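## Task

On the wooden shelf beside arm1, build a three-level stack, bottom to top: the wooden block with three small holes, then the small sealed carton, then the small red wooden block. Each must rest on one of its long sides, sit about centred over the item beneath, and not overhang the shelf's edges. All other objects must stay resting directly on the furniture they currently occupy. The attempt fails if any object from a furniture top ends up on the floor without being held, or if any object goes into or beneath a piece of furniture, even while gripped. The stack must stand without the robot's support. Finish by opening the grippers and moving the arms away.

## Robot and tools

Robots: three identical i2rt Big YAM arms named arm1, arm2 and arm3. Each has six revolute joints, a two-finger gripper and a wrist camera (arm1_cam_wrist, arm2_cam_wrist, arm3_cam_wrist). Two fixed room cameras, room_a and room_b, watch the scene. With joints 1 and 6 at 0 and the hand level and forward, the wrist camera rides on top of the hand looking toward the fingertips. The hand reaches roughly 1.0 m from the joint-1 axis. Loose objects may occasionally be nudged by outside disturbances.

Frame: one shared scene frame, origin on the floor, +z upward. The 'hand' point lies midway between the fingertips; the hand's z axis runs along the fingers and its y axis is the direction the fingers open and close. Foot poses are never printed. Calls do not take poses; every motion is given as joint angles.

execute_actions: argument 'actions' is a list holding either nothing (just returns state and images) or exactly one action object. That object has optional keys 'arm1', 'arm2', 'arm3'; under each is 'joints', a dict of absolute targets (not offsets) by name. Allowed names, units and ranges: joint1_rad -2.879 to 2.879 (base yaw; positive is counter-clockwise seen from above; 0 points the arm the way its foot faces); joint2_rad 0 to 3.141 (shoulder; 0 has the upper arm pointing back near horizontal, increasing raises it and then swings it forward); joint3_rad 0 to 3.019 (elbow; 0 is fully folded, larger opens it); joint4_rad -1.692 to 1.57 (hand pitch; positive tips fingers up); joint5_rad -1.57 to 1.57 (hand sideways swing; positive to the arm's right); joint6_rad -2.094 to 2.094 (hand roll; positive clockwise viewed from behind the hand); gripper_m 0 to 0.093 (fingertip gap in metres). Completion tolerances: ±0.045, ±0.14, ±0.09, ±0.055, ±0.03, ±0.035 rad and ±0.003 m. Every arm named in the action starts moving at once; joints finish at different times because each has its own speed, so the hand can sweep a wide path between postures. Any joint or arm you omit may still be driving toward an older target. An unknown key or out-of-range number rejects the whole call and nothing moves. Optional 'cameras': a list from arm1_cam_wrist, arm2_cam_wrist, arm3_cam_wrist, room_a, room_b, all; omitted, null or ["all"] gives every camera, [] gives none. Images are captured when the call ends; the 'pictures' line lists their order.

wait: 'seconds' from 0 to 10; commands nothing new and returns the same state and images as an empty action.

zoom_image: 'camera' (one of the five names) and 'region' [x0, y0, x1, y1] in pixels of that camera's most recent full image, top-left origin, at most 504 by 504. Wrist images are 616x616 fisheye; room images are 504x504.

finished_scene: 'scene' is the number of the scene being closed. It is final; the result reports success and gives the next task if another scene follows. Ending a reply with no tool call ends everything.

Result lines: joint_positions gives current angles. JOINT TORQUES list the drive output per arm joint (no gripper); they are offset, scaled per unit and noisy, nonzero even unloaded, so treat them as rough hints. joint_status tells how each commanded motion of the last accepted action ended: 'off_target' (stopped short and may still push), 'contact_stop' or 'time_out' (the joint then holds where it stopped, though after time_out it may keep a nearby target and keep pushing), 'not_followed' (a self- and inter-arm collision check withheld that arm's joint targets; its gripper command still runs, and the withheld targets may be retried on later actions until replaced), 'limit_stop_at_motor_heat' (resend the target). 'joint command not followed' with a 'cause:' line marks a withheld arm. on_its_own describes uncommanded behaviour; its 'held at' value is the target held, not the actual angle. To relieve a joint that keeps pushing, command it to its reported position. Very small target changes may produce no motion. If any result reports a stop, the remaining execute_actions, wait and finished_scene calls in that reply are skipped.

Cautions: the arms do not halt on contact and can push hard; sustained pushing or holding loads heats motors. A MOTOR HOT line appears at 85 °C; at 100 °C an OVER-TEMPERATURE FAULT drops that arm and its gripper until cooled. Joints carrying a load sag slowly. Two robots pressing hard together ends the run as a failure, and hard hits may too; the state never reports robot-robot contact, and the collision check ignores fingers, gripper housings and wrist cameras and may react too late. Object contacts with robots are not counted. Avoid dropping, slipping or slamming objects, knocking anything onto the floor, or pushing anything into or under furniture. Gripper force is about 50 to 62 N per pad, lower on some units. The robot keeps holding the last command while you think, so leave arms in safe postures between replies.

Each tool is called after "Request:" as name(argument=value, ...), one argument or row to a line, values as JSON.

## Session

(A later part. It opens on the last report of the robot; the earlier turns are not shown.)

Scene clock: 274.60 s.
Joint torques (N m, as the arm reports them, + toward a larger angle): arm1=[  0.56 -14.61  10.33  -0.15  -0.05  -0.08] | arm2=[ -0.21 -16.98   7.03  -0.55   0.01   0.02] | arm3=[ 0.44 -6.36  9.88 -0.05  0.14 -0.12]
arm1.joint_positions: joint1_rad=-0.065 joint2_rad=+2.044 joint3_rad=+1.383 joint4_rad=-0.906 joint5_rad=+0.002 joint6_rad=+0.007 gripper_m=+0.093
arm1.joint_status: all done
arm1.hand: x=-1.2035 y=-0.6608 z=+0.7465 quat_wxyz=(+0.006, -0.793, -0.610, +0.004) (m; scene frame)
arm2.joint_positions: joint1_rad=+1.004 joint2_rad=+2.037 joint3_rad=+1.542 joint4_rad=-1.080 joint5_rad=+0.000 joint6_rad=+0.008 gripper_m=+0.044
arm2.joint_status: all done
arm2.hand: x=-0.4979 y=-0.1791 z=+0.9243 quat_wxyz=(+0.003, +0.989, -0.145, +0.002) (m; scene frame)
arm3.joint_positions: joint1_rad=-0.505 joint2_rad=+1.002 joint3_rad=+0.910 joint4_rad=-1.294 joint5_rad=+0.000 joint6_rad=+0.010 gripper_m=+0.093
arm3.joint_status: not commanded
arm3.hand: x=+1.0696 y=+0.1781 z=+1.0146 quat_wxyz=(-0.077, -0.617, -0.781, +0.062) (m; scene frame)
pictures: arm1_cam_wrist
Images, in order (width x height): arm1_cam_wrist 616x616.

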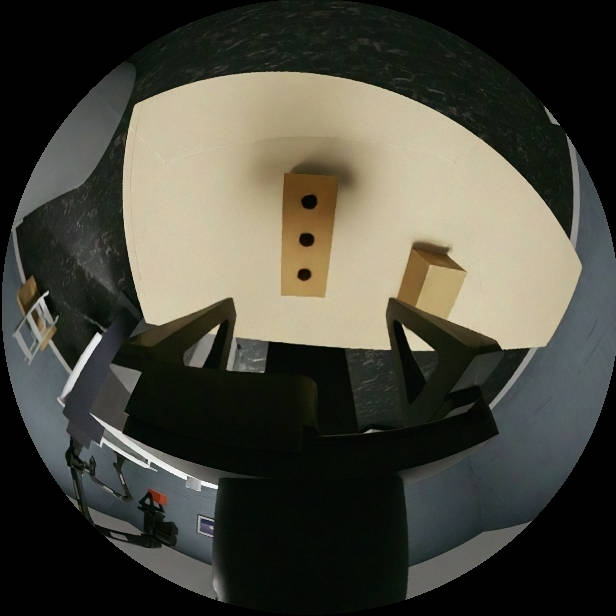

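Request:
execute_actions(
  actions=[
    {"arm1":{"joints":{"joint1_rad":-0.36,"joint2_rad":2.0,"joint3_rad":1.225,"joint4_rad":-0.77,"joint6_rad":-0.2}},"arm2":{"joints":{"joint2_rad":2.25,"joint4_rad":-0.82}}},
  ],
  cameras=["arm1_cam_wrist","arm2_cam_wrist"],
)

Scene clock: 293.13 s.
Joint torques (N m, as the arm reports them, + toward a larger angle): arm1=[ -0.08 -15.21   7.88   1.06  -0.07  -0.1 ] | arm2=[  0.03 -20.11   6.     0.97   0.02   0.01] | arm3=[ 0.46 -6.38  9.88 -0.05  0.14 -0.12]
arm1.joint_positions: joint1_rad=-0.360 joint2_rad=+1.999 joint3_rad=+1.228 joint4_rad=-0.784 joint5_rad=+0.002 joint6_rad=-0.192 gripper_m=+0.093
arm1.joint_status: all done
arm1.hand: x=-1.3343 y=-0.5639 z=+0.7274 quat_wxyz=(+0.004, -0.821, -0.571, +0.009) (m; scene frame)
arm2.joint_positions: joint1_rad=+1.004 joint2_rad=+2.276 joint3_rad=+1.542 joint4_rad=-0.837 joint5_rad=-0.001 joint6_rad=+0.006 gripper_m=+0.044
arm2.joint_status: all done
arm2.hand: x=-0.5125 y=-0.1757 z=+0.7866 quat_wxyz=(+0.003, +0.990, -0.144, -0.001) (m; scene frame)
arm3.joint_positions: joint1_rad=-0.505 joint2_rad=+1.002 joint3_rad=+0.910 joint4_rad=-1.294 joint5_rad=+0.000 joint6_rad=+0.010 gripper_m=+0.093
arm3.joint_status: not commanded
arm3.hand: x=+1.0696 y=+0.1781 z=+1.0146 quat_wxyz=(-0.077, -0.617, -0.781, +0.062) (m; scene frame)
pictures: arm1_cam_wrist, arm2_cam_wrist
Images, in order (width x height): arm1_cam_wrist 616x616, arm2_cam_wrist 616x616.

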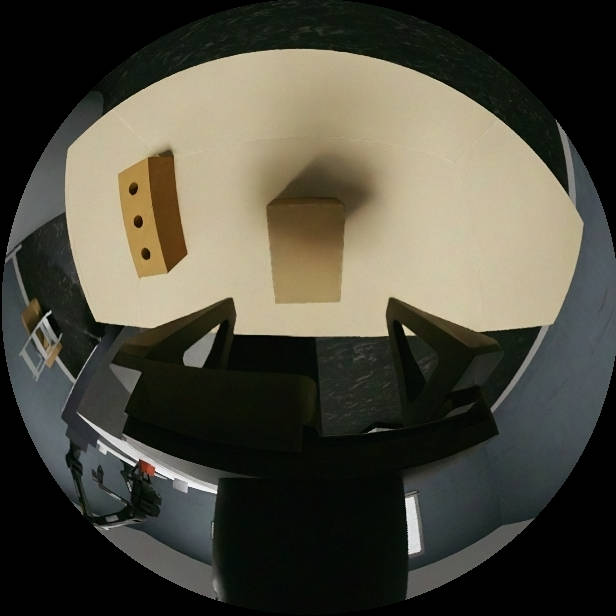

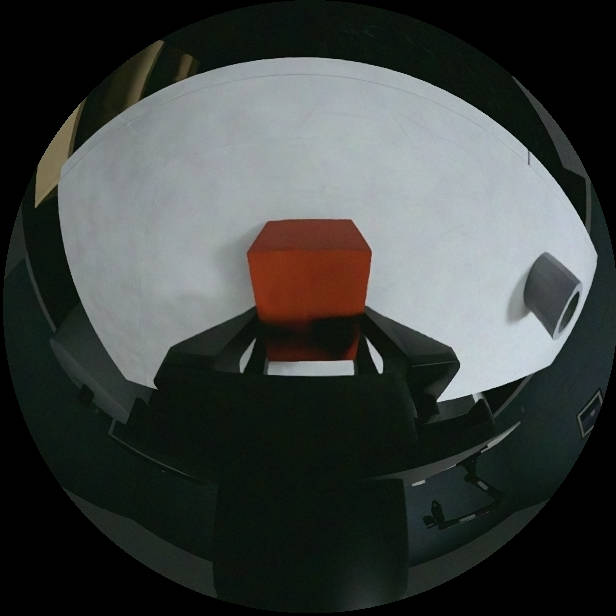

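Request:
execute_actions(
  actions=[
    {"arm1":{"joints":{"joint2_rad":2.19,"joint4_rad":-0.587}},"arm2":{"joints":{"joint3_rad":1.515}}},
  ],
  cameras=["arm1_cam_wrist","arm2_cam_wrist"],
)

Scene clock: 303.00 s.
Joint torques (N m, as the arm reports them, + toward a larger angle): arm1=[ -0.27 -16.55   7.3    0.98  -0.08  -0.09] | arm2=[ -0.52 -19.64   4.56   0.86   0.02   0.02] | arm3=[ 0.44 -6.38  9.87 -0.05  0.14 -0.13]
arm1.joint_positions: joint1_rad=-0.360 joint2_rad=+2.196 joint3_rad=+1.216 joint4_rad=-0.601 joint5_rad=+0.002 joint6_rad=-0.192 gripper_m=+0.093
arm1.joint_status: all done
arm1.hand: x=-1.3300 y=-0.5543 z=+0.6271 quat_wxyz=(+0.010, -0.821, -0.571, -0.003) (m; scene frame)
arm2.joint_positions: joint1_rad=+1.004 joint2_rad=+2.273 joint3_rad=+1.526 joint4_rad=-0.834 joint5_rad=-0.001 joint6_rad=+0.006 gripper_m=+0.044
arm2.joint_status: all done
arm2.hand: x=-0.5064 y=-0.1775 z=+0.7840 quat_wxyz=(+0.004, +0.990, -0.144, +0.004) (m; scene frame)
arm3.joint_positions: joint1_rad=-0.505 joint2_rad=+1.002 joint3_rad=+0.910 joint4_rad=-1.294 joint5_rad=+0.000 joint6_rad=+0.010 gripper_m=+0.093
arm3.joint_status: not commanded
arm3.hand: x=+1.0696 y=+0.1781 z=+1.0146 quat_wxyz=(-0.077, -0.617, -0.781, +0.062) (m; scene frame)
pictures: arm1_cam_wrist, arm2_cam_wrist
Images, in order (width x height): arm1_cam_wrist 616x616, arm2_cam_wrist 616x616.

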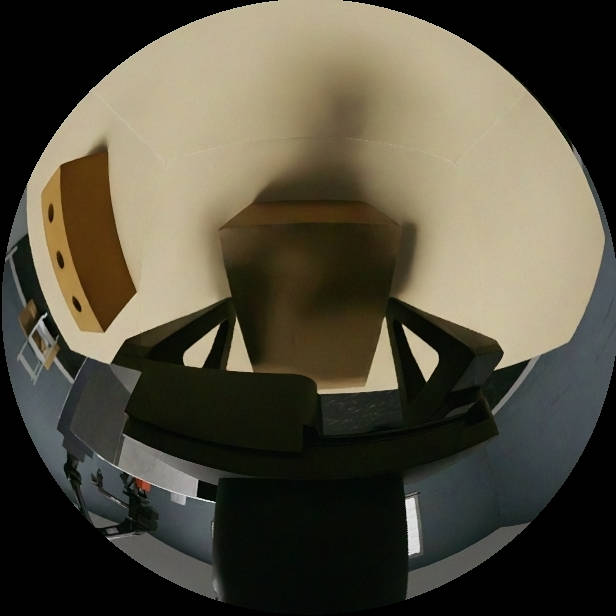

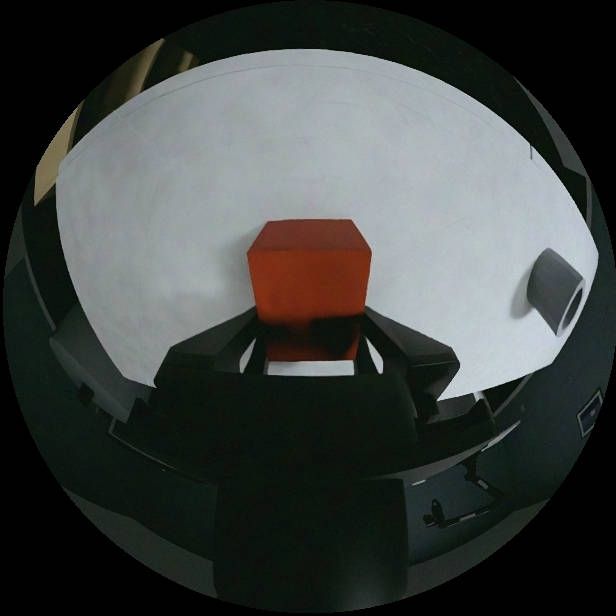

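Request:
execute_actions(
  actions=[
    {"arm1":{"joints":{"gripper_m":0.04}},"arm2":{"joints":{"gripper_m":0.093,"joint3_rad":1.53}}},
  ],
  cameras=[],
)

Request:
execute_actions(
  actions=[
    {"arm1":{"joints":{"joint2_rad":2.03,"joint3_rad":1.24,"joint4_rad":-0.8}},"arm2":{"joints":{"joint2_rad":1.4,"joint3_rad":1.0,"joint4_rad":-1.12}}},
  ],
  cameras=["arm1_cam_wrist"],
)

Scene clock: 311.77 s.
Joint torques (N m, as the arm reports them, + toward a larger angle): arm1=[ -0.26 -16.57   7.33   0.99  -0.06  -0.08] | arm2=[  0.03 -19.41   5.54   0.7    0.04   0.01] | arm3=[ 0.49 -6.38  9.88 -0.06  0.14 -0.12]
arm1.joint_positions: joint1_rad=-0.360 joint2_rad=+2.196 joint3_rad=+1.216 joint4_rad=-0.601 joint5_rad=+0.002 joint6_rad=-0.193 gripper_m=+0.059
arm1.joint_status: gripper_m off_target (ended at +0.059, target +0.040)
arm1.hand: x=-1.3300 y=-0.5543 z=+0.6271 quat_wxyz=(+0.009, -0.821, -0.571, -0.003) (m; scene frame)
arm2.joint_positions: joint1_rad=+1.004 joint2_rad=+2.273 joint3_rad=+1.526 joint4_rad=-0.834 joint5_rad=-0.001 joint6_rad=+0.006 gripper_m=+0.093
arm2.joint_status: all done
arm2.hand: x=-0.5064 y=-0.1775 z=+0.7840 quat_wxyz=(+0.004, +0.990, -0.144, +0.004) (m; scene frame)
arm3.joint_positions: joint1_rad=-0.505 joint2_rad=+1.002 joint3_rad=+0.910 joint4_rad=-1.294 joint5_rad=+0.000 joint6_rad=+0.010 gripper_m=+0.093
arm3.joint_status: not commanded
arm3.hand: x=+1.0696 y=+0.1781 z=+1.0146 quat_wxyz=(-0.077, -0.617, -0.781, +0.062) (m; scene frame)
pictures: none
No camera images: the call's "cameras" was empty. Leave "cameras" out to get every camera's image.

Scene clock: 313.30 s.
Joint torques (N m, as the arm reports them, + toward a larger angle): arm1=[ -0.2  -13.73   9.89  -0.15  -0.06  -0.08] | arm2=[-0.57 -9.54  6.18 -0.18  0.03  0.05] | arm3=[ 0.47 -6.38  9.87 -0.05  0.14 -0.12]
arm1.joint_positions: joint1_rad=-0.360 joint2_rad=+2.012 joint3_rad=+1.217 joint4_rad=-0.787 joint5_rad=+0.002 joint6_rad=-0.193 gripper_m=+0.059
arm1.joint_status: all done
arm1.hand: x=-1.3299 y=-0.5565 z=+0.7183 quat_wxyz=(+0.009, -0.821, -0.571, -0.002) (m; scene frame)
arm2.joint_positions: joint1_rad=+1.004 joint2_rad=+1.396 joint3_rad=+1.008 joint4_rad=-1.107 joint5_rad=-0.001 joint6_rad=+0.006 gripper_m=+0.093
arm2.joint_status: all done
arm2.hand: x=-0.3128 y=-0.2325 z=+1.0392 quat_wxyz=(-0.002, +0.989, -0.144, -0.038) (m; scene frame)
arm3.joint_positions: joint1_rad=-0.505 joint2_rad=+1.002 joint3_rad=+0.910 joint4_rad=-1.294 joint5_rad=+0.000 joint6_rad=+0.010 gripper_m=+0.093
arm3.joint_status: not commanded
arm3.hand: x=+1.0696 y=+0.1781 z=+1.0146 quat_wxyz=(-0.077, -0.617, -0.781, +0.062) (m; scene frame)
pictures: arm1_cam_wrist
Images, in order (width x height): arm1_cam_wrist 616x616.

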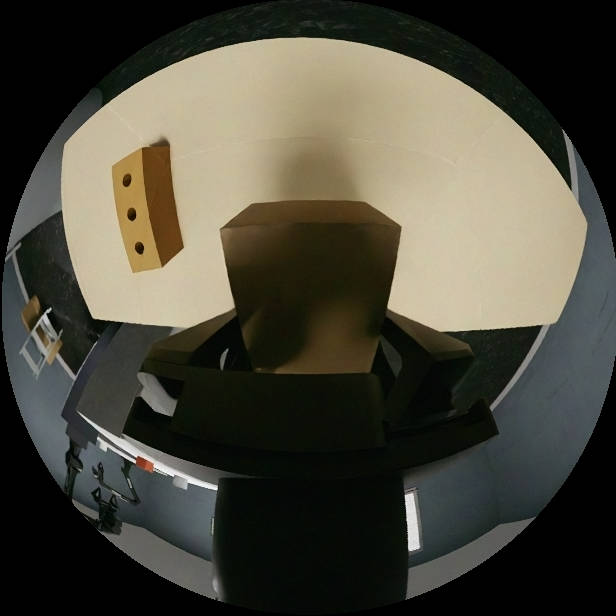

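Request:
execute_actions(
  actions=[
    {"arm1":{"joints":{"joint1_rad":-0.06,"joint2_rad":2.085,"joint3_rad":1.37,"joint4_rad":-0.84,"joint6_rad":0.07}},"arm2":{"joints":{"joint1_rad":-0.4}}},
  ],
  cameras=["arm1_cam_wrist"],
)

Scene clock: 323.70 s.
Joint torques (N m, as the arm reports them, + toward a larger angle): arm1=[ -0.01 -16.52  10.56  -0.08   0.1    0.04] | arm2=[-0.17 -9.04  6.25 -0.26  0.04  0.06] | arm3=[ 0.46 -6.38  9.88 -0.05  0.14 -0.12]
arm1.joint_positions: joint1_rad=-0.063 joint2_rad=+2.082 joint3_rad=+1.345 joint4_rad=-0.828 joint5_rad=-0.001 joint6_rad=+0.062 gripper_m=+0.059
arm1.joint_status: all done
arm1.hand: x=-1.2005 y=-0.6545 z=+0.7153 quat_wxyz=(+0.004, -0.809, -0.588, +0.003) (m; scene frame)
arm2.joint_positions: joint1_rad=-0.404 joint2_rad=+1.396 joint3_rad=+1.008 joint4_rad=-1.107 joint5_rad=+0.000 joint6_rad=+0.006 gripper_m=+0.093
arm2.joint_status: all done
arm2.hand: x=+0.1142 y=+0.0487 z=+1.0368 quat_wxyz=(-0.026, +0.661, -0.750, -0.024) (m; scene frame)
arm3.joint_positions: joint1_rad=-0.505 joint2_rad=+1.002 joint3_rad=+0.910 joint4_rad=-1.294 joint5_rad=+0.000 joint6_rad=+0.010 gripper_m=+0.093
arm3.joint_status: not commanded
arm3.hand: x=+1.0696 y=+0.1781 z=+1.0146 quat_wxyz=(-0.077, -0.617, -0.781, +0.062) (m; scene frame)
pictures: arm1_cam_wrist
Images, in order (width x height): arm1_cam_wrist 616x616.

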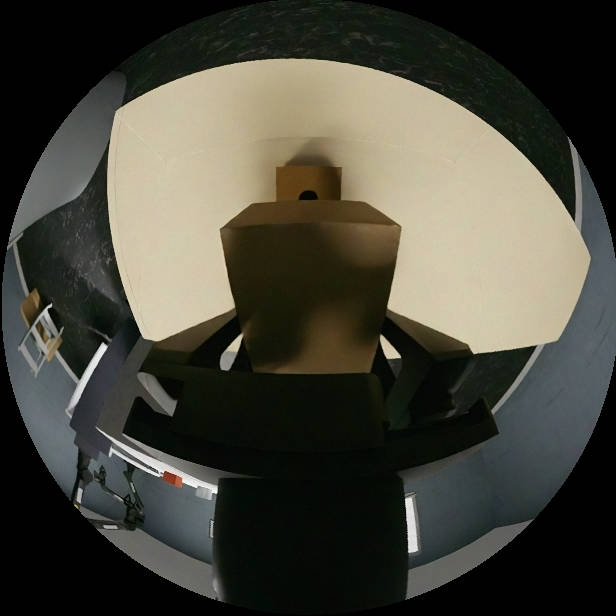

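Request:
execute_actions(
  actions=[
    {"arm1":{"joints":{"joint2_rad":2.17,"joint4_rad":-0.725}}},
  ],
  cameras=["arm1_cam_wrist"],
)

Scene clock: 329.77 s.
Joint torques (N m, as the arm reports them, + toward a larger angle): arm1=[ -0.02 -15.98   9.95   1.03   0.07   0.03] | arm2=[-0.13 -9.5   6.33 -0.12  0.03  0.01] | arm3=[ 0.46 -6.38  9.88 -0.05  0.14 -0.12]
arm1.joint_positions: joint1_rad=-0.063 joint2_rad=+2.157 joint3_rad=+1.346 joint4_rad=-0.739 joint5_rad=-0.001 joint6_rad=+0.063 gripper_m=+0.059
arm1.joint_status: all done
arm1.hand: x=-1.2024 y=-0.6596 z=+0.6761 quat_wxyz=(+0.000, -0.809, -0.588, +0.010) (m; scene frame)
arm2.joint_positions: joint1_rad=-0.404 joint2_rad=+1.396 joint3_rad=+1.008 joint4_rad=-1.107 joint5_rad=+0.000 joint6_rad=+0.006 gripper_m=+0.093
arm2.joint_status: not commanded
arm2.hand: x=+0.1142 y=+0.0487 z=+1.0368 quat_wxyz=(-0.026, +0.661, -0.750, -0.024) (m; scene frame)
arm3.joint_positions: joint1_rad=-0.505 joint2_rad=+1.002 joint3_rad=+0.910 joint4_rad=-1.294 joint5_rad=+0.000 joint6_rad=+0.010 gripper_m=+0.093
arm3.joint_status: not commanded
arm3.hand: x=+1.0696 y=+0.1781 z=+1.0146 quat_wxyz=(-0.077, -0.617, -0.781, +0.062) (m; scene frame)
pictures: arm1_cam_wrist
Images, in order (width x height): arm1_cam_wrist 616x616.

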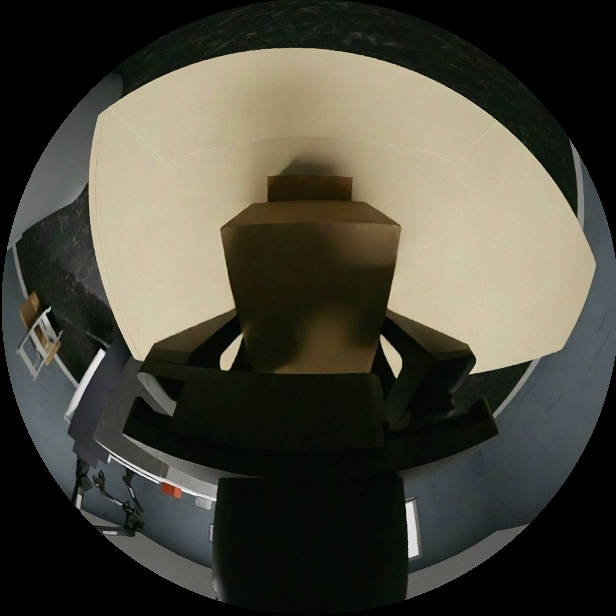

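Request:
execute_actions(
  actions=[
    {"arm1":{"joints":{"joint3_rad":1.31}}},
  ],
  cameras=[],
)

Scene clock: 336.10 s.
Joint torques (N m, as the arm reports them, + toward a larger angle): arm1=[ -0.04 -15.43   5.94   0.85   0.07   0.03] | arm2=[-0.04 -9.77  6.31 -0.17  0.01  0.03] | arm3=[ 0.51 -6.37  9.87 -0.06  0.14 -0.12]
arm1.joint_positions: joint1_rad=-0.063 joint2_rad=+2.152 joint3_rad=+1.332 joint4_rad=-0.734 joint5_rad=-0.001 joint6_rad=+0.063 gripper_m=+0.059
arm1.joint_status: all done
arm1.hand: x=-1.2013 y=-0.6550 z=+0.6753 quat_wxyz=(+0.001, -0.809, -0.588, +0.008) (m; scene frame)
arm2.joint_positions: joint1_rad=-0.404 joint2_rad=+1.396 joint3_rad=+1.008 joint4_rad=-1.107 joint5_rad=+0.000 joint6_rad=+0.006 gripper_m=+0.093
arm2.joint_status: not commanded
arm2.hand: x=+0.1142 y=+0.0487 z=+1.0368 quat_wxyz=(-0.026, +0.661, -0.750, -0.024) (m; scene frame)
arm3.joint_positions: joint1_rad=-0.505 joint2_rad=+1.002 joint3_rad=+0.910 joint4_rad=-1.294 joint5_rad=+0.000 joint6_rad=+0.010 gripper_m=+0.093
arm3.joint_status: not commanded
arm3.hand: x=+1.0696 y=+0.1781 z=+1.0146 quat_wxyz=(-0.077, -0.617, -0.781, +0.062) (m; scene frame)
pictures: none
No camera images: the call's "cameras" was empty. Leave "cameras" out to get every camera's image.

Request:
execute_actions(
  actions=[
    {"arm1":{"joints":{"joint2_rad":2.152,"joint3_rad":1.345,"gripper_m":0.093}}},
  ],
  cameras=[],
)

Request:
execute_actions(
  actions=[
    {"arm1":{"joints":{"joint2_rad":1.865,"joint3_rad":1.46,"joint4_rad":-1.165}}},
  ],
  cameras=["arm1_cam_wrist"],
)

Request:
execute_actions(
  actions=[
    {"arm1":{"joints":{"joint1_rad":1.685,"joint6_rad":0.23}}},
  ],
  cameras=["arm1_cam_wrist"],
)

Scene clock: 347.13 s.
Joint torques (N m, as the arm reports them, + toward a larger angle): arm1=[ -0.06 -16.78   8.91   0.83   0.07   0.03] | arm2=[ 0.35 -9.28  6.34 -0.22  0.02  0.03] | arm3=[ 0.49 -6.37  9.88 -0.05  0.14 -0.12]
arm1.joint_positions: joint1_rad=-0.063 joint2_rad=+2.150 joint3_rad=+1.332 joint4_rad=-0.734 joint5_rad=-0.001 joint6_rad=+0.063 gripper_m=+0.093
arm1.joint_status: all done
arm1.hand: x=-1.2014 y=-0.6553 z=+0.6759 quat_wxyz=(+0.000, -0.809, -0.588, +0.009) (m; scene frame)
arm2.joint_positions: joint1_rad=-0.404 joint2_rad=+1.396 joint3_rad=+1.008 joint4_rad=-1.107 joint5_rad=+0.000 joint6_rad=+0.006 gripper_m=+0.093
arm2.joint_status: not commanded
arm2.hand: x=+0.1142 y=+0.0487 z=+1.0368 quat_wxyz=(-0.026, +0.661, -0.750, -0.024) (m; scene frame)
arm3.joint_positions: joint1_rad=-0.505 joint2_rad=+1.002 joint3_rad=+0.910 joint4_rad=-1.294 joint5_rad=+0.000 joint6_rad=+0.010 gripper_m=+0.093
arm3.joint_status: not commanded
arm3.hand: x=+1.0696 y=+0.1781 z=+1.0146 quat_wxyz=(-0.077, -0.617, -0.781, +0.062) (m; scene frame)
pictures: none
No camera images: the call's "cameras" was empty. Leave "cameras" out to get every camera's image.

Scene clock: 348.47 s.
Joint torques (N m, as the arm reports them, + toward a larger angle): arm1=[ -0.01 -14.28  10.84  -0.06   0.07   0.03] | arm2=[ 0.58 -9.53  6.35 -0.2   0.01  0.01] | arm3=[ 0.47 -6.38  9.88 -0.05  0.14 -0.13]
arm1.joint_positions: joint1_rad=-0.063 joint2_rad=+1.850 joint3_rad=+1.452 joint4_rad=-1.152 joint5_rad=-0.001 joint6_rad=+0.063 gripper_m=+0.093
arm1.joint_status: all done
arm1.hand: x=-1.1986 y=-0.6543 z=+0.8724 quat_wxyz=(-0.001, -0.809, -0.588, +0.010) (m; scene frame)
arm2.joint_positions: joint1_rad=-0.404 joint2_rad=+1.396 joint3_rad=+1.008 joint4_rad=-1.107 joint5_rad=+0.000 joint6_rad=+0.006 gripper_m=+0.093
arm2.joint_status: not commanded
arm2.hand: x=+0.1142 y=+0.0487 z=+1.0368 quat_wxyz=(-0.026, +0.661, -0.750, -0.024) (m; scene frame)
arm3.joint_positions: joint1_rad=-0.505 joint2_rad=+1.002 joint3_rad=+0.910 joint4_rad=-1.294 joint5_rad=+0.000 joint6_rad=+0.010 gripper_m=+0.093
arm3.joint_status: not commanded
arm3.hand: x=+1.0696 y=+0.1781 z=+1.0146 quat_wxyz=(-0.077, -0.617, -0.781, +0.062) (m; scene frame)
pictures: arm1_cam_wrist
Images, in order (width x height): arm1_cam_wrist 616x616.

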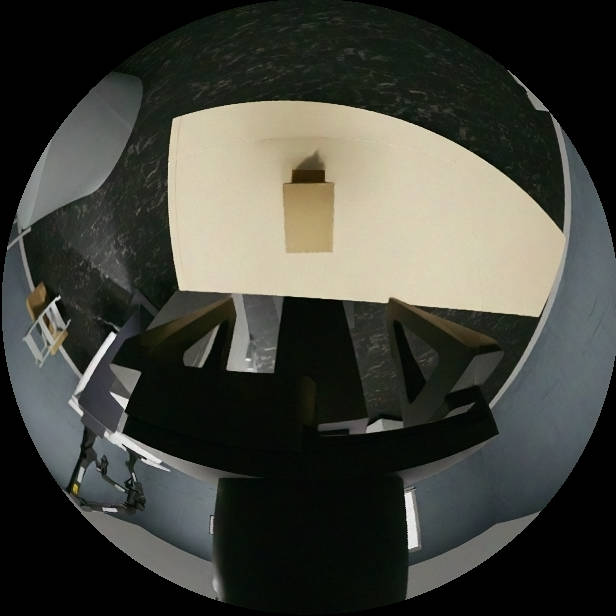

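Scene clock: 350.40 s.
Joint torques (N m, as the arm reports them, + toward a larger angle): arm1=[ -0.64 -14.3   10.83  -0.1    0.07   0.04] | arm2=[ 0.21 -9.41  6.29 -0.28  0.01  0.05] | arm3=[ 0.48 -6.35  9.87 -0.04  0.14 -0.12]
arm1.joint_positions: joint1_rad=+1.695 joint2_rad=+1.850 joint3_rad=+1.452 joint4_rad=-1.152 joint5_rad=-0.001 joint6_rad=+0.222 gripper_m=+0.093
arm1.joint_status: all done
arm1.hand: x=-0.5144 y=-0.1579 z=+0.8694 quat_wxyz=(-0.005, -0.142, -0.990, -0.005) (m; scene frame)
arm2.joint_positions: joint1_rad=-0.404 joint2_rad=+1.396 joint3_rad=+1.008 joint4_rad=-1.107 joint5_rad=+0.000 joint6_rad=+0.006 gripper_m=+0.093
arm2.joint_status: not commanded
arm2.hand: x=+0.1142 y=+0.0487 z=+1.0368 quat_wxyz=(-0.026, +0.661, -0.750, -0.024) (m; scene frame)
arm3.joint_positions: joint1_rad=-0.505 joint2_rad=+1.002 joint3_rad=+0.910 joint4_rad=-1.294 joint5_rad=+0.000 joint6_rad=+0.010 gripper_m=+0.093
arm3.joint_status: not commanded
arm3.hand: x=+1.0696 y=+0.1781 z=+1.0146 quat_wxyz=(-0.077, -0.617, -0.781, +0.062) (m; scene frame)
pictures: arm1_cam_wrist
Images, in order (width x height): arm1_cam_wrist 616x616.

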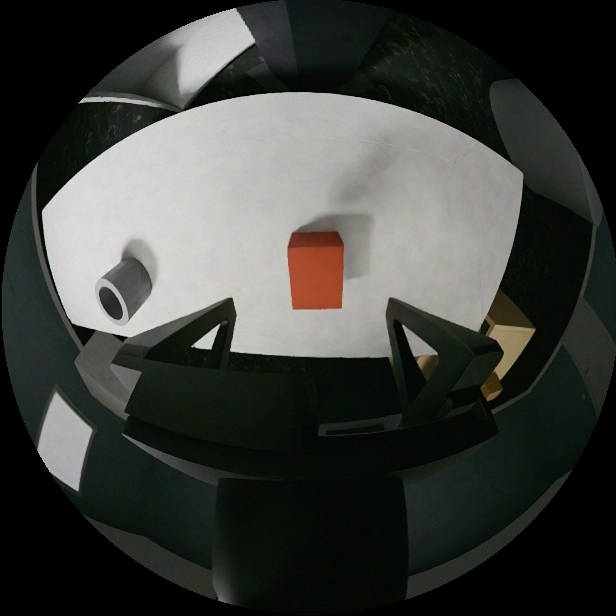

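Request:
execute_actions(
  actions=[
    {"arm1":{"joints":{"joint2_rad":1.925,"joint3_rad":1.315,"joint4_rad":-0.942}}},
  ],
  cameras=["arm1_cam_wrist"],
)

Scene clock: 361.97 s.
Joint torques (N m, as the arm reports them, + toward a larger angle): arm1=[ -0.6  -15.31   9.85   0.99   0.07   0.03] | arm2=[ 0.23 -9.56  6.19 -0.14  0.01  0.  ] | arm3=[ 0.5  -6.36  9.88 -0.05  0.14 -0.12]
arm1.joint_positions: joint1_rad=+1.695 joint2_rad=+1.924 joint3_rad=+1.306 joint4_rad=-0.956 joint5_rad=-0.001 joint6_rad=+0.222 gripper_m=+0.093
arm1.joint_status: all done
arm1.hand: x=-0.5371 y=-0.1558 z=+0.7827 quat_wxyz=(+0.008, -0.142, -0.990, -0.004) (m; scene frame)
arm2.joint_positions: joint1_rad=-0.404 joint2_rad=+1.396 joint3_rad=+1.008 joint4_rad=-1.107 joint5_rad=+0.000 joint6_rad=+0.006 gripper_m=+0.093
arm2.joint_status: not commanded
arm2.hand: x=+0.1142 y=+0.0487 z=+1.0368 quat_wxyz=(-0.026, +0.661, -0.750, -0.024) (m; scene frame)
arm3.joint_positions: joint1_rad=-0.505 joint2_rad=+1.002 joint3_rad=+0.910 joint4_rad=-1.294 joint5_rad=+0.000 joint6_rad=+0.010 gripper_m=+0.093
arm3.joint_status: not commanded
arm3.hand: x=+1.0696 y=+0.1781 z=+1.0146 quat_wxyz=(-0.077, -0.617, -0.781, +0.062) (m; scene frame)
pictures: arm1_cam_wrist
Images, in order (width x height): arm1_cam_wrist 616x616.

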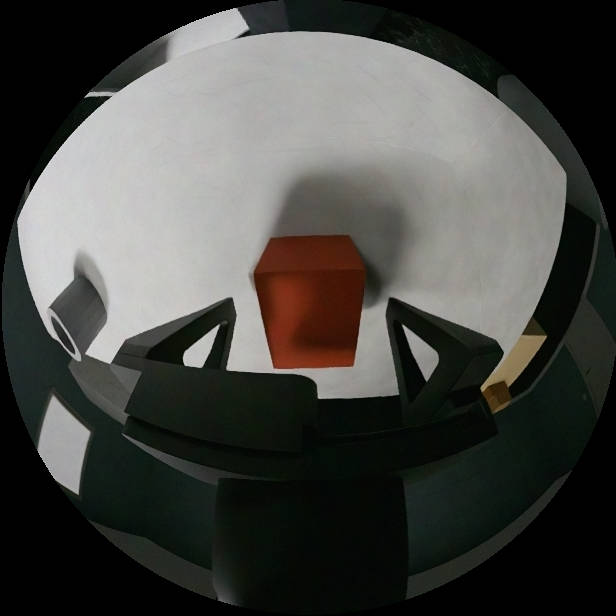

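Request:
execute_actions(
  actions=[
    {"arm1":{"joints":{"gripper_m":0.02}}},
  ],
  cameras=[],
)

Request:
execute_actions(
  actions=[
    {"arm1":{"joints":{"joint2_rad":1.87,"joint3_rad":1.46,"joint4_rad":-1.15}}},
  ],
  cameras=[],
)

Request:
execute_actions(
  actions=[
    {"arm1":{"joints":{"joint1_rad":-0.053,"joint6_rad":0.055}}},
  ],
  cameras=[],
)

Request:
execute_actions(
  actions=[
    {"arm1":{"joints":{"joint2_rad":2.07,"joint3_rad":1.385,"joint4_rad":-0.858}}},
  ],
  cameras=["arm1_cam_wrist"],
)

Scene clock: 373.57 s.
Joint torques (N m, as the arm reports them, + toward a larger angle): arm1=[ -0.58 -15.22   9.78   0.98   0.07   0.03] | arm2=[ 0.31 -9.43  6.31 -0.11  0.03  0.03] | arm3=[ 0.46 -6.39  9.87 -0.05  0.14 -0.12]
arm1.joint_positions: joint1_rad=+1.695 joint2_rad=+1.924 joint3_rad=+1.306 joint4_rad=-0.956 joint5_rad=-0.001 joint6_rad=+0.223 gripper_m=+0.044
arm1.joint_status: gripper_m off_target (ended at +0.044, target +0.020)
arm1.hand: x=-0.5371 y=-0.1558 z=+0.7827 quat_wxyz=(+0.008, -0.143, -0.990, -0.004) (m; scene frame)
arm2.joint_positions: joint1_rad=-0.404 joint2_rad=+1.396 joint3_rad=+1.008 joint4_rad=-1.107 joint5_rad=+0.000 joint6_rad=+0.006 gripper_m=+0.093
arm2.joint_status: not commanded
arm2.hand: x=+0.1142 y=+0.0487 z=+1.0368 quat_wxyz=(-0.026, +0.661, -0.750, -0.024) (m; scene frame)
arm3.joint_positions: joint1_rad=-0.505 joint2_rad=+1.002 joint3_rad=+0.910 joint4_rad=-1.294 joint5_rad=+0.000 joint6_rad=+0.010 gripper_m=+0.093
arm3.joint_status: not commanded
arm3.hand: x=+1.0696 y=+0.1781 z=+1.0146 quat_wxyz=(-0.077, -0.617, -0.781, +0.062) (m; scene frame)
pictures: none
No camera images: the call's "cameras" was empty. Leave "cameras" out to get every camera's image.

Scene clock: 374.60 s.
Joint torques (N m, as the arm reports them, + toward a larger angle): arm1=[ -0.56 -14.74  12.7   -0.14   0.07   0.03] | arm2=[ 0.33 -9.51  6.33 -0.19  0.05  0.03] | arm3=[ 0.51 -6.37  9.88 -0.05  0.14 -0.12]
arm1.joint_positions: joint1_rad=+1.695 joint2_rad=+1.861 joint3_rad=+1.428 joint4_rad=-1.137 joint5_rad=-0.001 joint6_rad=+0.223 gripper_m=+0.044
arm1.joint_status: all done
arm1.hand: x=-0.5213 y=-0.1573 z=+0.8551 quat_wxyz=(+0.006, -0.143, -0.990, -0.004) (m; scene frame)
arm2.joint_positions: joint1_rad=-0.404 joint2_rad=+1.396 joint3_rad=+1.008 joint4_rad=-1.107 joint5_rad=+0.000 joint6_rad=+0.006 gripper_m=+0.093
arm2.joint_status: not commanded
arm2.hand: x=+0.1142 y=+0.0487 z=+1.0368 quat_wxyz=(-0.026, +0.661, -0.750, -0.024) (m; scene frame)
arm3.joint_positions: joint1_rad=-0.505 joint2_rad=+1.002 joint3_rad=+0.910 joint4_rad=-1.294 joint5_rad=+0.000 joint6_rad=+0.010 gripper_m=+0.093
arm3.joint_status: not commanded
arm3.hand: x=+1.0696 y=+0.1781 z=+1.0146 quat_wxyz=(-0.077, -0.617, -0.781, +0.062) (m; scene frame)
pictures: none
No camera images: the call's "cameras" was empty. Leave "cameras" out to get every camera's image.

Scene clock: 376.53 s.
Joint torques (N m, as the arm reports them, + toward a larger angle): arm1=[  0.65 -14.65  12.42  -0.14  -0.04  -0.09] | arm2=[-0.56 -9.28  6.26 -0.11  0.03  0.04] | arm3=[ 0.45 -6.35  9.87 -0.04  0.14 -0.12]
arm1.joint_positions: joint1_rad=-0.063 joint2_rad=+1.861 joint3_rad=+1.432 joint4_rad=-1.137 joint5_rad=+0.002 joint6_rad=+0.063 gripper_m=+0.045
arm1.joint_status: all done
arm1.hand: x=-1.1979 y=-0.6491 z=+0.8594 quat_wxyz=(+0.006, -0.809, -0.588, +0.004) (m; scene frame)
arm2.joint_positions: joint1_rad=-0.404 joint2_rad=+1.396 joint3_rad=+1.008 joint4_rad=-1.107 joint5_rad=+0.000 joint6_rad=+0.006 gripper_m=+0.093
arm2.joint_status: not commanded
arm2.hand: x=+0.1142 y=+0.0487 z=+1.0368 quat_wxyz=(-0.026, +0.661, -0.750, -0.024) (m; scene frame)
arm3.joint_positions: joint1_rad=-0.505 joint2_rad=+1.002 joint3_rad=+0.910 joint4_rad=-1.294 joint5_rad=+0.000 joint6_rad=+0.010 gripper_m=+0.093
arm3.joint_status: not commanded
arm3.hand: x=+1.0696 y=+0.1781 z=+1.0146 quat_wxyz=(-0.077, -0.617, -0.781, +0.062) (m; scene frame)
pictures: none
No camera images: the call's "cameras" was empty. Leave "cameras" out to get every camera's image.

Scene clock: 377.53 s.
Joint torques (N m, as the arm reports them, + toward a larger angle): arm1=[  0.51 -16.9    9.03   1.04  -0.05  -0.07] | arm2=[ 0.13 -9.27  6.32 -0.14  0.    0.04] | arm3=[ 0.46 -6.38  9.88 -0.05  0.14 -0.12]
arm1.joint_positions: joint1_rad=-0.061 joint2_rad=+2.071 joint3_rad=+1.381 joint4_rad=-0.872 joint5_rad=+0.002 joint6_rad=+0.061 gripper_m=+0.045
arm1.joint_status: all done
arm1.hand: x=-1.2024 y=-0.6638 z=+0.7315 quat_wxyz=(+0.005, -0.808, -0.590, +0.006) (m; scene frame)
arm2.joint_positions: joint1_rad=-0.404 joint2_rad=+1.396 joint3_rad=+1.008 joint4_rad=-1.107 joint5_rad=+0.000 joint6_rad=+0.006 gripper_m=+0.093
arm2.joint_status: not commanded
arm2.hand: x=+0.1142 y=+0.0487 z=+1.0368 quat_wxyz=(-0.026, +0.661, -0.750, -0.024) (m; scene frame)
arm3.joint_positions: joint1_rad=-0.505 joint2_rad=+1.002 joint3_rad=+0.910 joint4_rad=-1.294 joint5_rad=+0.000 joint6_rad=+0.010 gripper_m=+0.093
arm3.joint_status: not commanded
arm3.hand: x=+1.0696 y=+0.1781 z=+1.0146 quat_wxyz=(-0.077, -0.617, -0.781, +0.062) (m; scene frame)
pictures: arm1_cam_wrist
Images, in order (width x height): arm1_cam_wrist 616x616.

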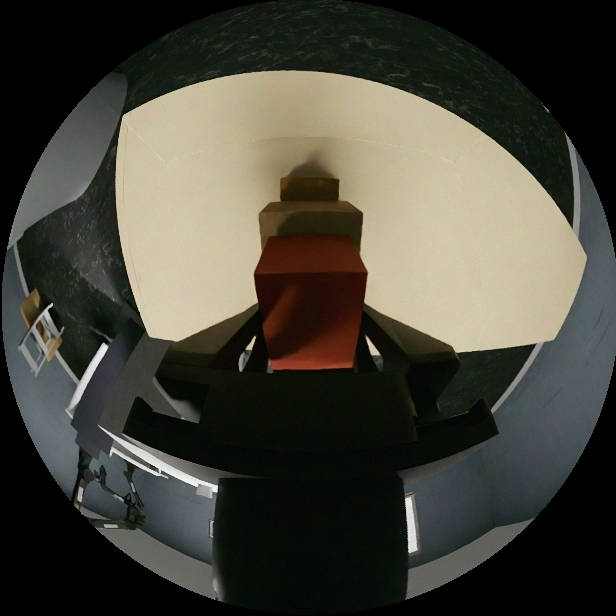

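Request:
execute_actions(
  actions=[],
)

Scene clock: 392.60 s.
Joint torques (N m, as the arm reports them, + toward a larger angle): arm1=[  0.46 -16.89   9.     1.02  -0.05  -0.07] | arm2=[ 0.42 -9.47  6.28 -0.21  0.03  0.05] | arm3=[ 0.46 -6.37  9.88 -0.06  0.14 -0.12]
arm1.joint_positions: joint1_rad=-0.061 joint2_rad=+2.071 joint3_rad=+1.381 joint4_rad=-0.872 joint5_rad=+0.002 joint6_rad=+0.061 gripper_m=+0.045
arm1.joint_status: all done
arm1.hand: x=-1.2024 y=-0.6638 z=+0.7315 quat_wxyz=(+0.005, -0.808, -0.590, +0.006) (m; scene frame)
arm2.joint_positions: joint1_rad=-0.404 joint2_rad=+1.396 joint3_rad=+1.008 joint4_rad=-1.107 joint5_rad=+0.000 joint6_rad=+0.006 gripper_m=+0.093
arm2.joint_status: not commanded
arm2.hand: x=+0.1142 y=+0.0487 z=+1.0368 quat_wxyz=(-0.026, +0.661, -0.750, -0.024) (m; scene frame)
arm3.joint_positions: joint1_rad=-0.505 joint2_rad=+1.002 joint3_rad=+0.910 joint4_rad=-1.294 joint5_rad=+0.000 joint6_rad=+0.010 gripper_m=+0.093
arm3.joint_status: not commanded
arm3.hand: x=+1.0696 y=+0.1781 z=+1.0146 quat_wxyz=(-0.077, -0.617, -0.781, +0.062) (m; scene frame)
pictures: arm1_cam_wrist, arm2_cam_wrist, arm3_cam_wrist, room_a, room_b
Images, in order (width x height): arm1_cam_wrist 616x616, arm2_cam_wrist 616x616, arm3_cam_wrist 616x616, room_a 504x504, room_b 504x504.

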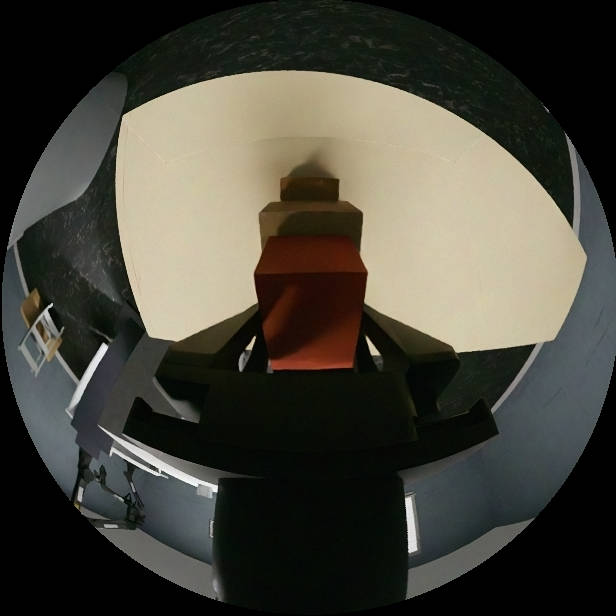

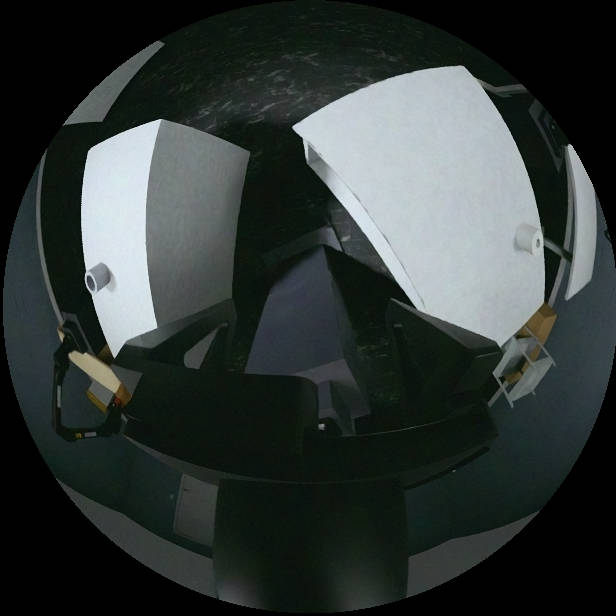

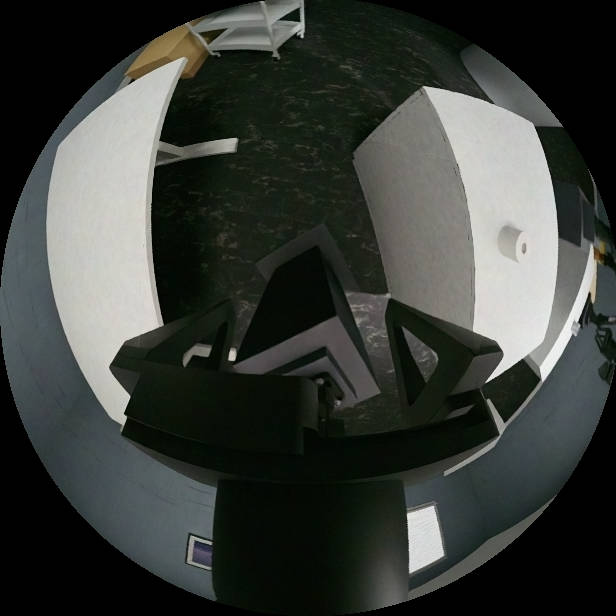

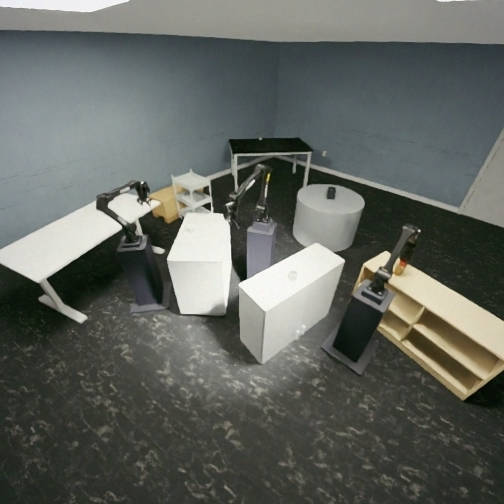

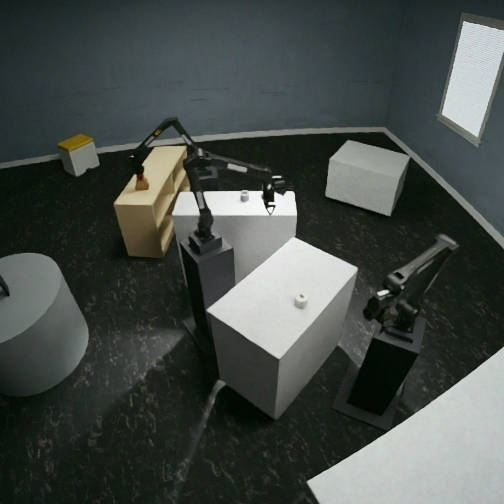

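Request:
execute_actions(
  actions=[
    {"arm1":{"joints":{"joint2_rad":2.11,"joint3_rad":1.365,"joint4_rad":-0.85}}},
  ],
  cameras=["arm1_cam_wrist","room_b"],
)

Request:
zoom_image(
  camera="room_b",
  region=[110, 140, 190, 210],
)

Scene clock: 397.30 s.
Joint torques (N m, as the arm reports them, + toward a larger angle): arm1=[  0.46 -13.94   7.78   1.01  -0.05  -0.07] | arm2=[ 0.23 -9.3   6.34 -0.04  0.03  0.03] | arm3=[ 0.46 -6.35  9.88 -0.05  0.14 -0.12]
arm1.joint_positions: joint1_rad=-0.061 joint2_rad=+2.073 joint3_rad=+1.375 joint4_rad=-0.863 joint5_rad=+0.002 joint6_rad=+0.061 gripper_m=+0.045
arm1.joint_status: all done
arm1.hand: x=-1.2022 y=-0.6629 z=+0.7290 quat_wxyz=(+0.004, -0.808, -0.590, +0.006) (m; scene frame)
arm2.joint_positions: joint1_rad=-0.404 joint2_rad=+1.396 joint3_rad=+1.008 joint4_rad=-1.107 joint5_rad=+0.000 joint6_rad=+0.006 gripper_m=+0.093
arm2.joint_status: not commanded
arm2.hand: x=+0.1142 y=+0.0487 z=+1.0368 quat_wxyz=(-0.026, +0.661, -0.750, -0.024) (m; scene frame)
arm3.joint_positions: joint1_rad=-0.505 joint2_rad=+1.002 joint3_rad=+0.910 joint4_rad=-1.294 joint5_rad=+0.000 joint6_rad=+0.010 gripper_m=+0.093
arm3.joint_status: not commanded
arm3.hand: x=+1.0696 y=+0.1781 z=+1.0146 quat_wxyz=(-0.077, -0.617, -0.781, +0.062) (m; scene frame)
pictures: arm1_cam_wrist, room_b
Images, in order (width x height): arm1_cam_wrist 616x616, room_b 504x504.

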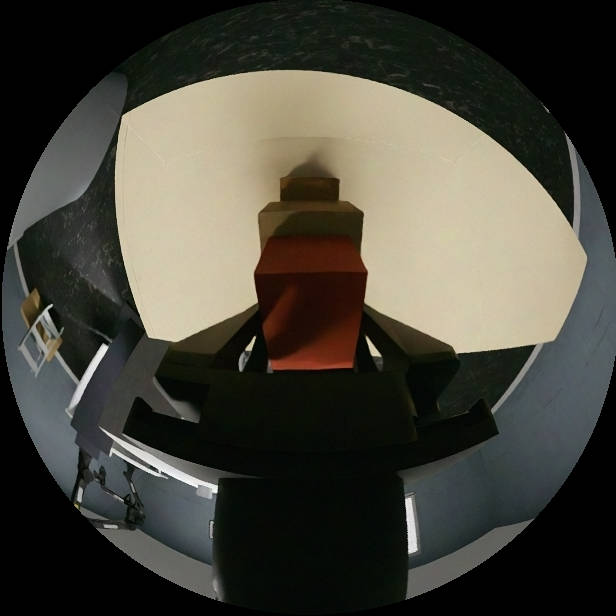

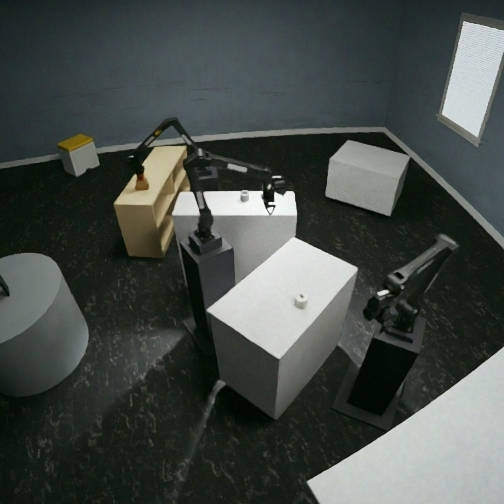

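Region (110, 140, 190, 210) of room_b's 504x504 image, scaled by 6.300, with more detail than that image has; it fills the top 441 rows of this view, and the rest is white.

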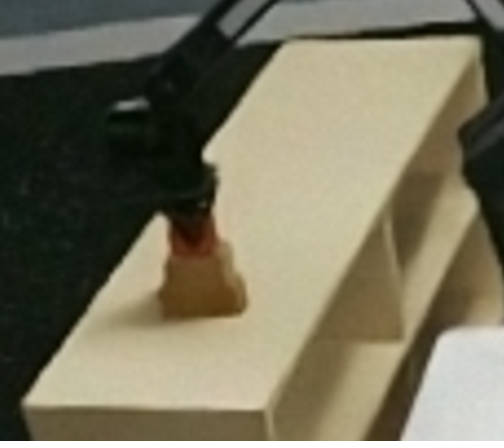

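Request:
execute_actions(
  actions=[
    {"arm1":{"joints":{"joint2_rad":2.13,"joint3_rad":1.35}}},
  ],
  cameras=["arm1_cam_wrist"],
)

Scene clock: 400.97 s.
Joint torques (N m, as the arm reports them, + toward a larger angle): arm1=[  0.48 -12.28   6.64   0.95  -0.05  -0.07] | arm2=[ 0.34 -9.24  6.38 -0.25  0.04  0.03] | arm3=[ 0.49 -6.41  9.88 -0.05  0.14 -0.12]
arm1.joint_positions: joint1_rad=-0.061 joint2_rad=+2.073 joint3_rad=+1.374 joint4_rad=-0.862 joint5_rad=+0.002 joint6_rad=+0.061 gripper_m=+0.045
arm1.joint_status: all done
arm1.hand: x=-1.2021 y=-0.6624 z=+0.7286 quat_wxyz=(+0.004, -0.808, -0.590, +0.006) (m; scene frame)
arm2.joint_positions: joint1_rad=-0.404 joint2_rad=+1.396 joint3_rad=+1.008 joint4_rad=-1.107 joint5_rad=+0.000 joint6_rad=+0.006 gripper_m=+0.093
arm2.joint_status: not commanded
arm2.hand: x=+0.1142 y=+0.0487 z=+1.0368 quat_wxyz=(-0.026, +0.661, -0.750, -0.024) (m; scene frame)
arm3.joint_positions: joint1_rad=-0.505 joint2_rad=+1.002 joint3_rad=+0.910 joint4_rad=-1.294 joint5_rad=+0.000 joint6_rad=+0.010 gripper_m=+0.093
arm3.joint_status: not commanded
arm3.hand: x=+1.0696 y=+0.1781 z=+1.0146 quat_wxyz=(-0.077, -0.617, -0.781, +0.062) (m; scene frame)
pictures: arm1_cam_wrist
Images, in order (width x height): arm1_cam_wrist 616x616.

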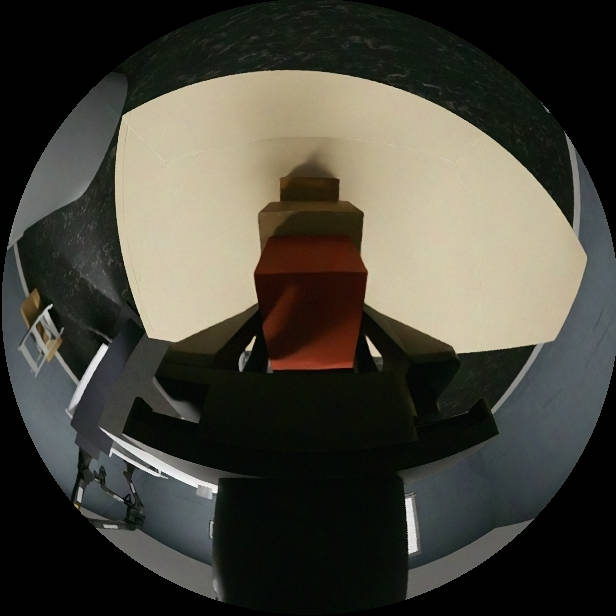

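Contact. Releasing.

Request:
execute_actions(
  actions=[
    {"arm1":{"joints":{"joint2_rad":2.073,"joint3_rad":1.386,"joint4_rad":-0.862,"gripper_m":0.093}}},
  ],
  cameras=["arm1_cam_wrist"],
)

Request:
execute_actions(
  actions=[
    {"arm1":{"joints":{"joint2_rad":1.865,"joint3_rad":1.46,"joint4_rad":-1.165}}},
  ],
  cameras=["arm1_cam_wrist","room_a"],
)

Scene clock: 406.40 s.
Joint torques (N m, as the arm reports them, + toward a larger angle): arm1=[  0.45 -16.52   9.66   0.43  -0.05  -0.07] | arm2=[-0.43 -9.22  6.27 -0.18  0.01  0.  ] | arm3=[ 0.46 -6.36  9.88 -0.05  0.14 -0.12]
arm1.joint_positions: joint1_rad=-0.061 joint2_rad=+2.071 joint3_rad=+1.374 joint4_rad=-0.862 joint5_rad=+0.002 joint6_rad=+0.061 gripper_m=+0.093
arm1.joint_status: all done
arm1.hand: x=-1.2022 y=-0.6626 z=+0.7292 quat_wxyz=(+0.004, -0.808, -0.590, +0.007) (m; scene frame)
arm2.joint_positions: joint1_rad=-0.404 joint2_rad=+1.396 joint3_rad=+1.008 joint4_rad=-1.107 joint5_rad=+0.000 joint6_rad=+0.006 gripper_m=+0.093
arm2.joint_status: not commanded
arm2.hand: x=+0.1142 y=+0.0487 z=+1.0368 quat_wxyz=(-0.026, +0.661, -0.750, -0.024) (m; scene frame)
arm3.joint_positions: joint1_rad=-0.505 joint2_rad=+1.002 joint3_rad=+0.910 joint4_rad=-1.294 joint5_rad=+0.000 joint6_rad=+0.010 gripper_m=+0.093
arm3.joint_status: not commanded
arm3.hand: x=+1.0696 y=+0.1781 z=+1.0146 quat_wxyz=(-0.077, -0.617, -0.781, +0.062) (m; scene frame)
pictures: arm1_cam_wrist
Images, in order (width x height): arm1_cam_wrist 616x616.

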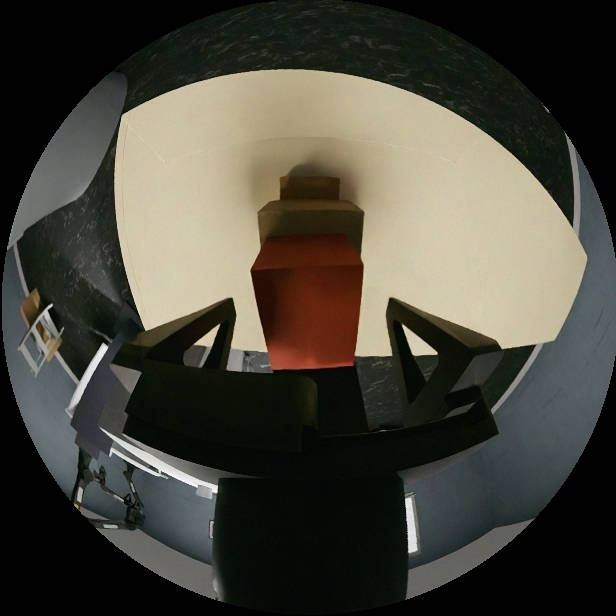

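Scene clock: 407.63 s.
Joint torques (N m, as the arm reports them, + toward a larger angle): arm1=[  0.48 -13.47  11.6   -0.15  -0.05  -0.07] | arm2=[ 0.4  -9.3   6.24 -0.09 -0.02  0.04] | arm3=[ 0.49 -6.35  9.87 -0.05  0.14 -0.12]
arm1.joint_positions: joint1_rad=-0.061 joint2_rad=+1.844 joint3_rad=+1.444 joint4_rad=-1.151 joint5_rad=+0.002 joint6_rad=+0.061 gripper_m=+0.093
arm1.joint_status: all done
arm1.hand: x=-1.1975 y=-0.6515 z=+0.8725 quat_wxyz=(+0.001, -0.808, -0.590, +0.010) (m; scene frame)
arm2.joint_positions: joint1_rad=-0.404 joint2_rad=+1.396 joint3_rad=+1.008 joint4_rad=-1.107 joint5_rad=+0.000 joint6_rad=+0.006 gripper_m=+0.093
arm2.joint_status: not commanded
arm2.hand: x=+0.1142 y=+0.0487 z=+1.0368 quat_wxyz=(-0.026, +0.661, -0.750, -0.024) (m; scene frame)
arm3.joint_positions: joint1_rad=-0.505 joint2_rad=+1.002 joint3_rad=+0.910 joint4_rad=-1.294 joint5_rad=+0.000 joint6_rad=+0.010 gripper_m=+0.093
arm3.joint_status: not commanded
arm3.hand: x=+1.0696 y=+0.1781 z=+1.0146 quat_wxyz=(-0.077, -0.617, -0.781, +0.062) (m; scene frame)
pictures: arm1_cam_wrist, room_a
Images, in order (width x height): arm1_cam_wrist 616x616, room_a 504x504.

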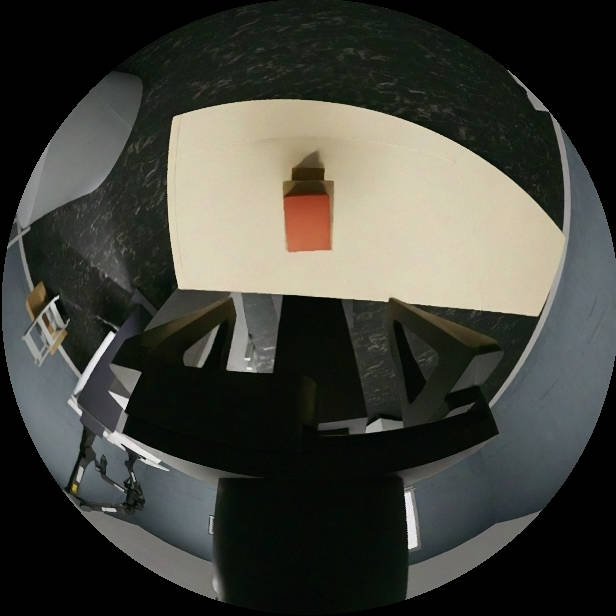

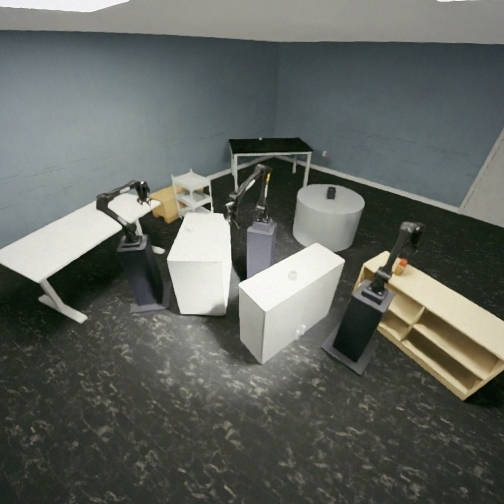

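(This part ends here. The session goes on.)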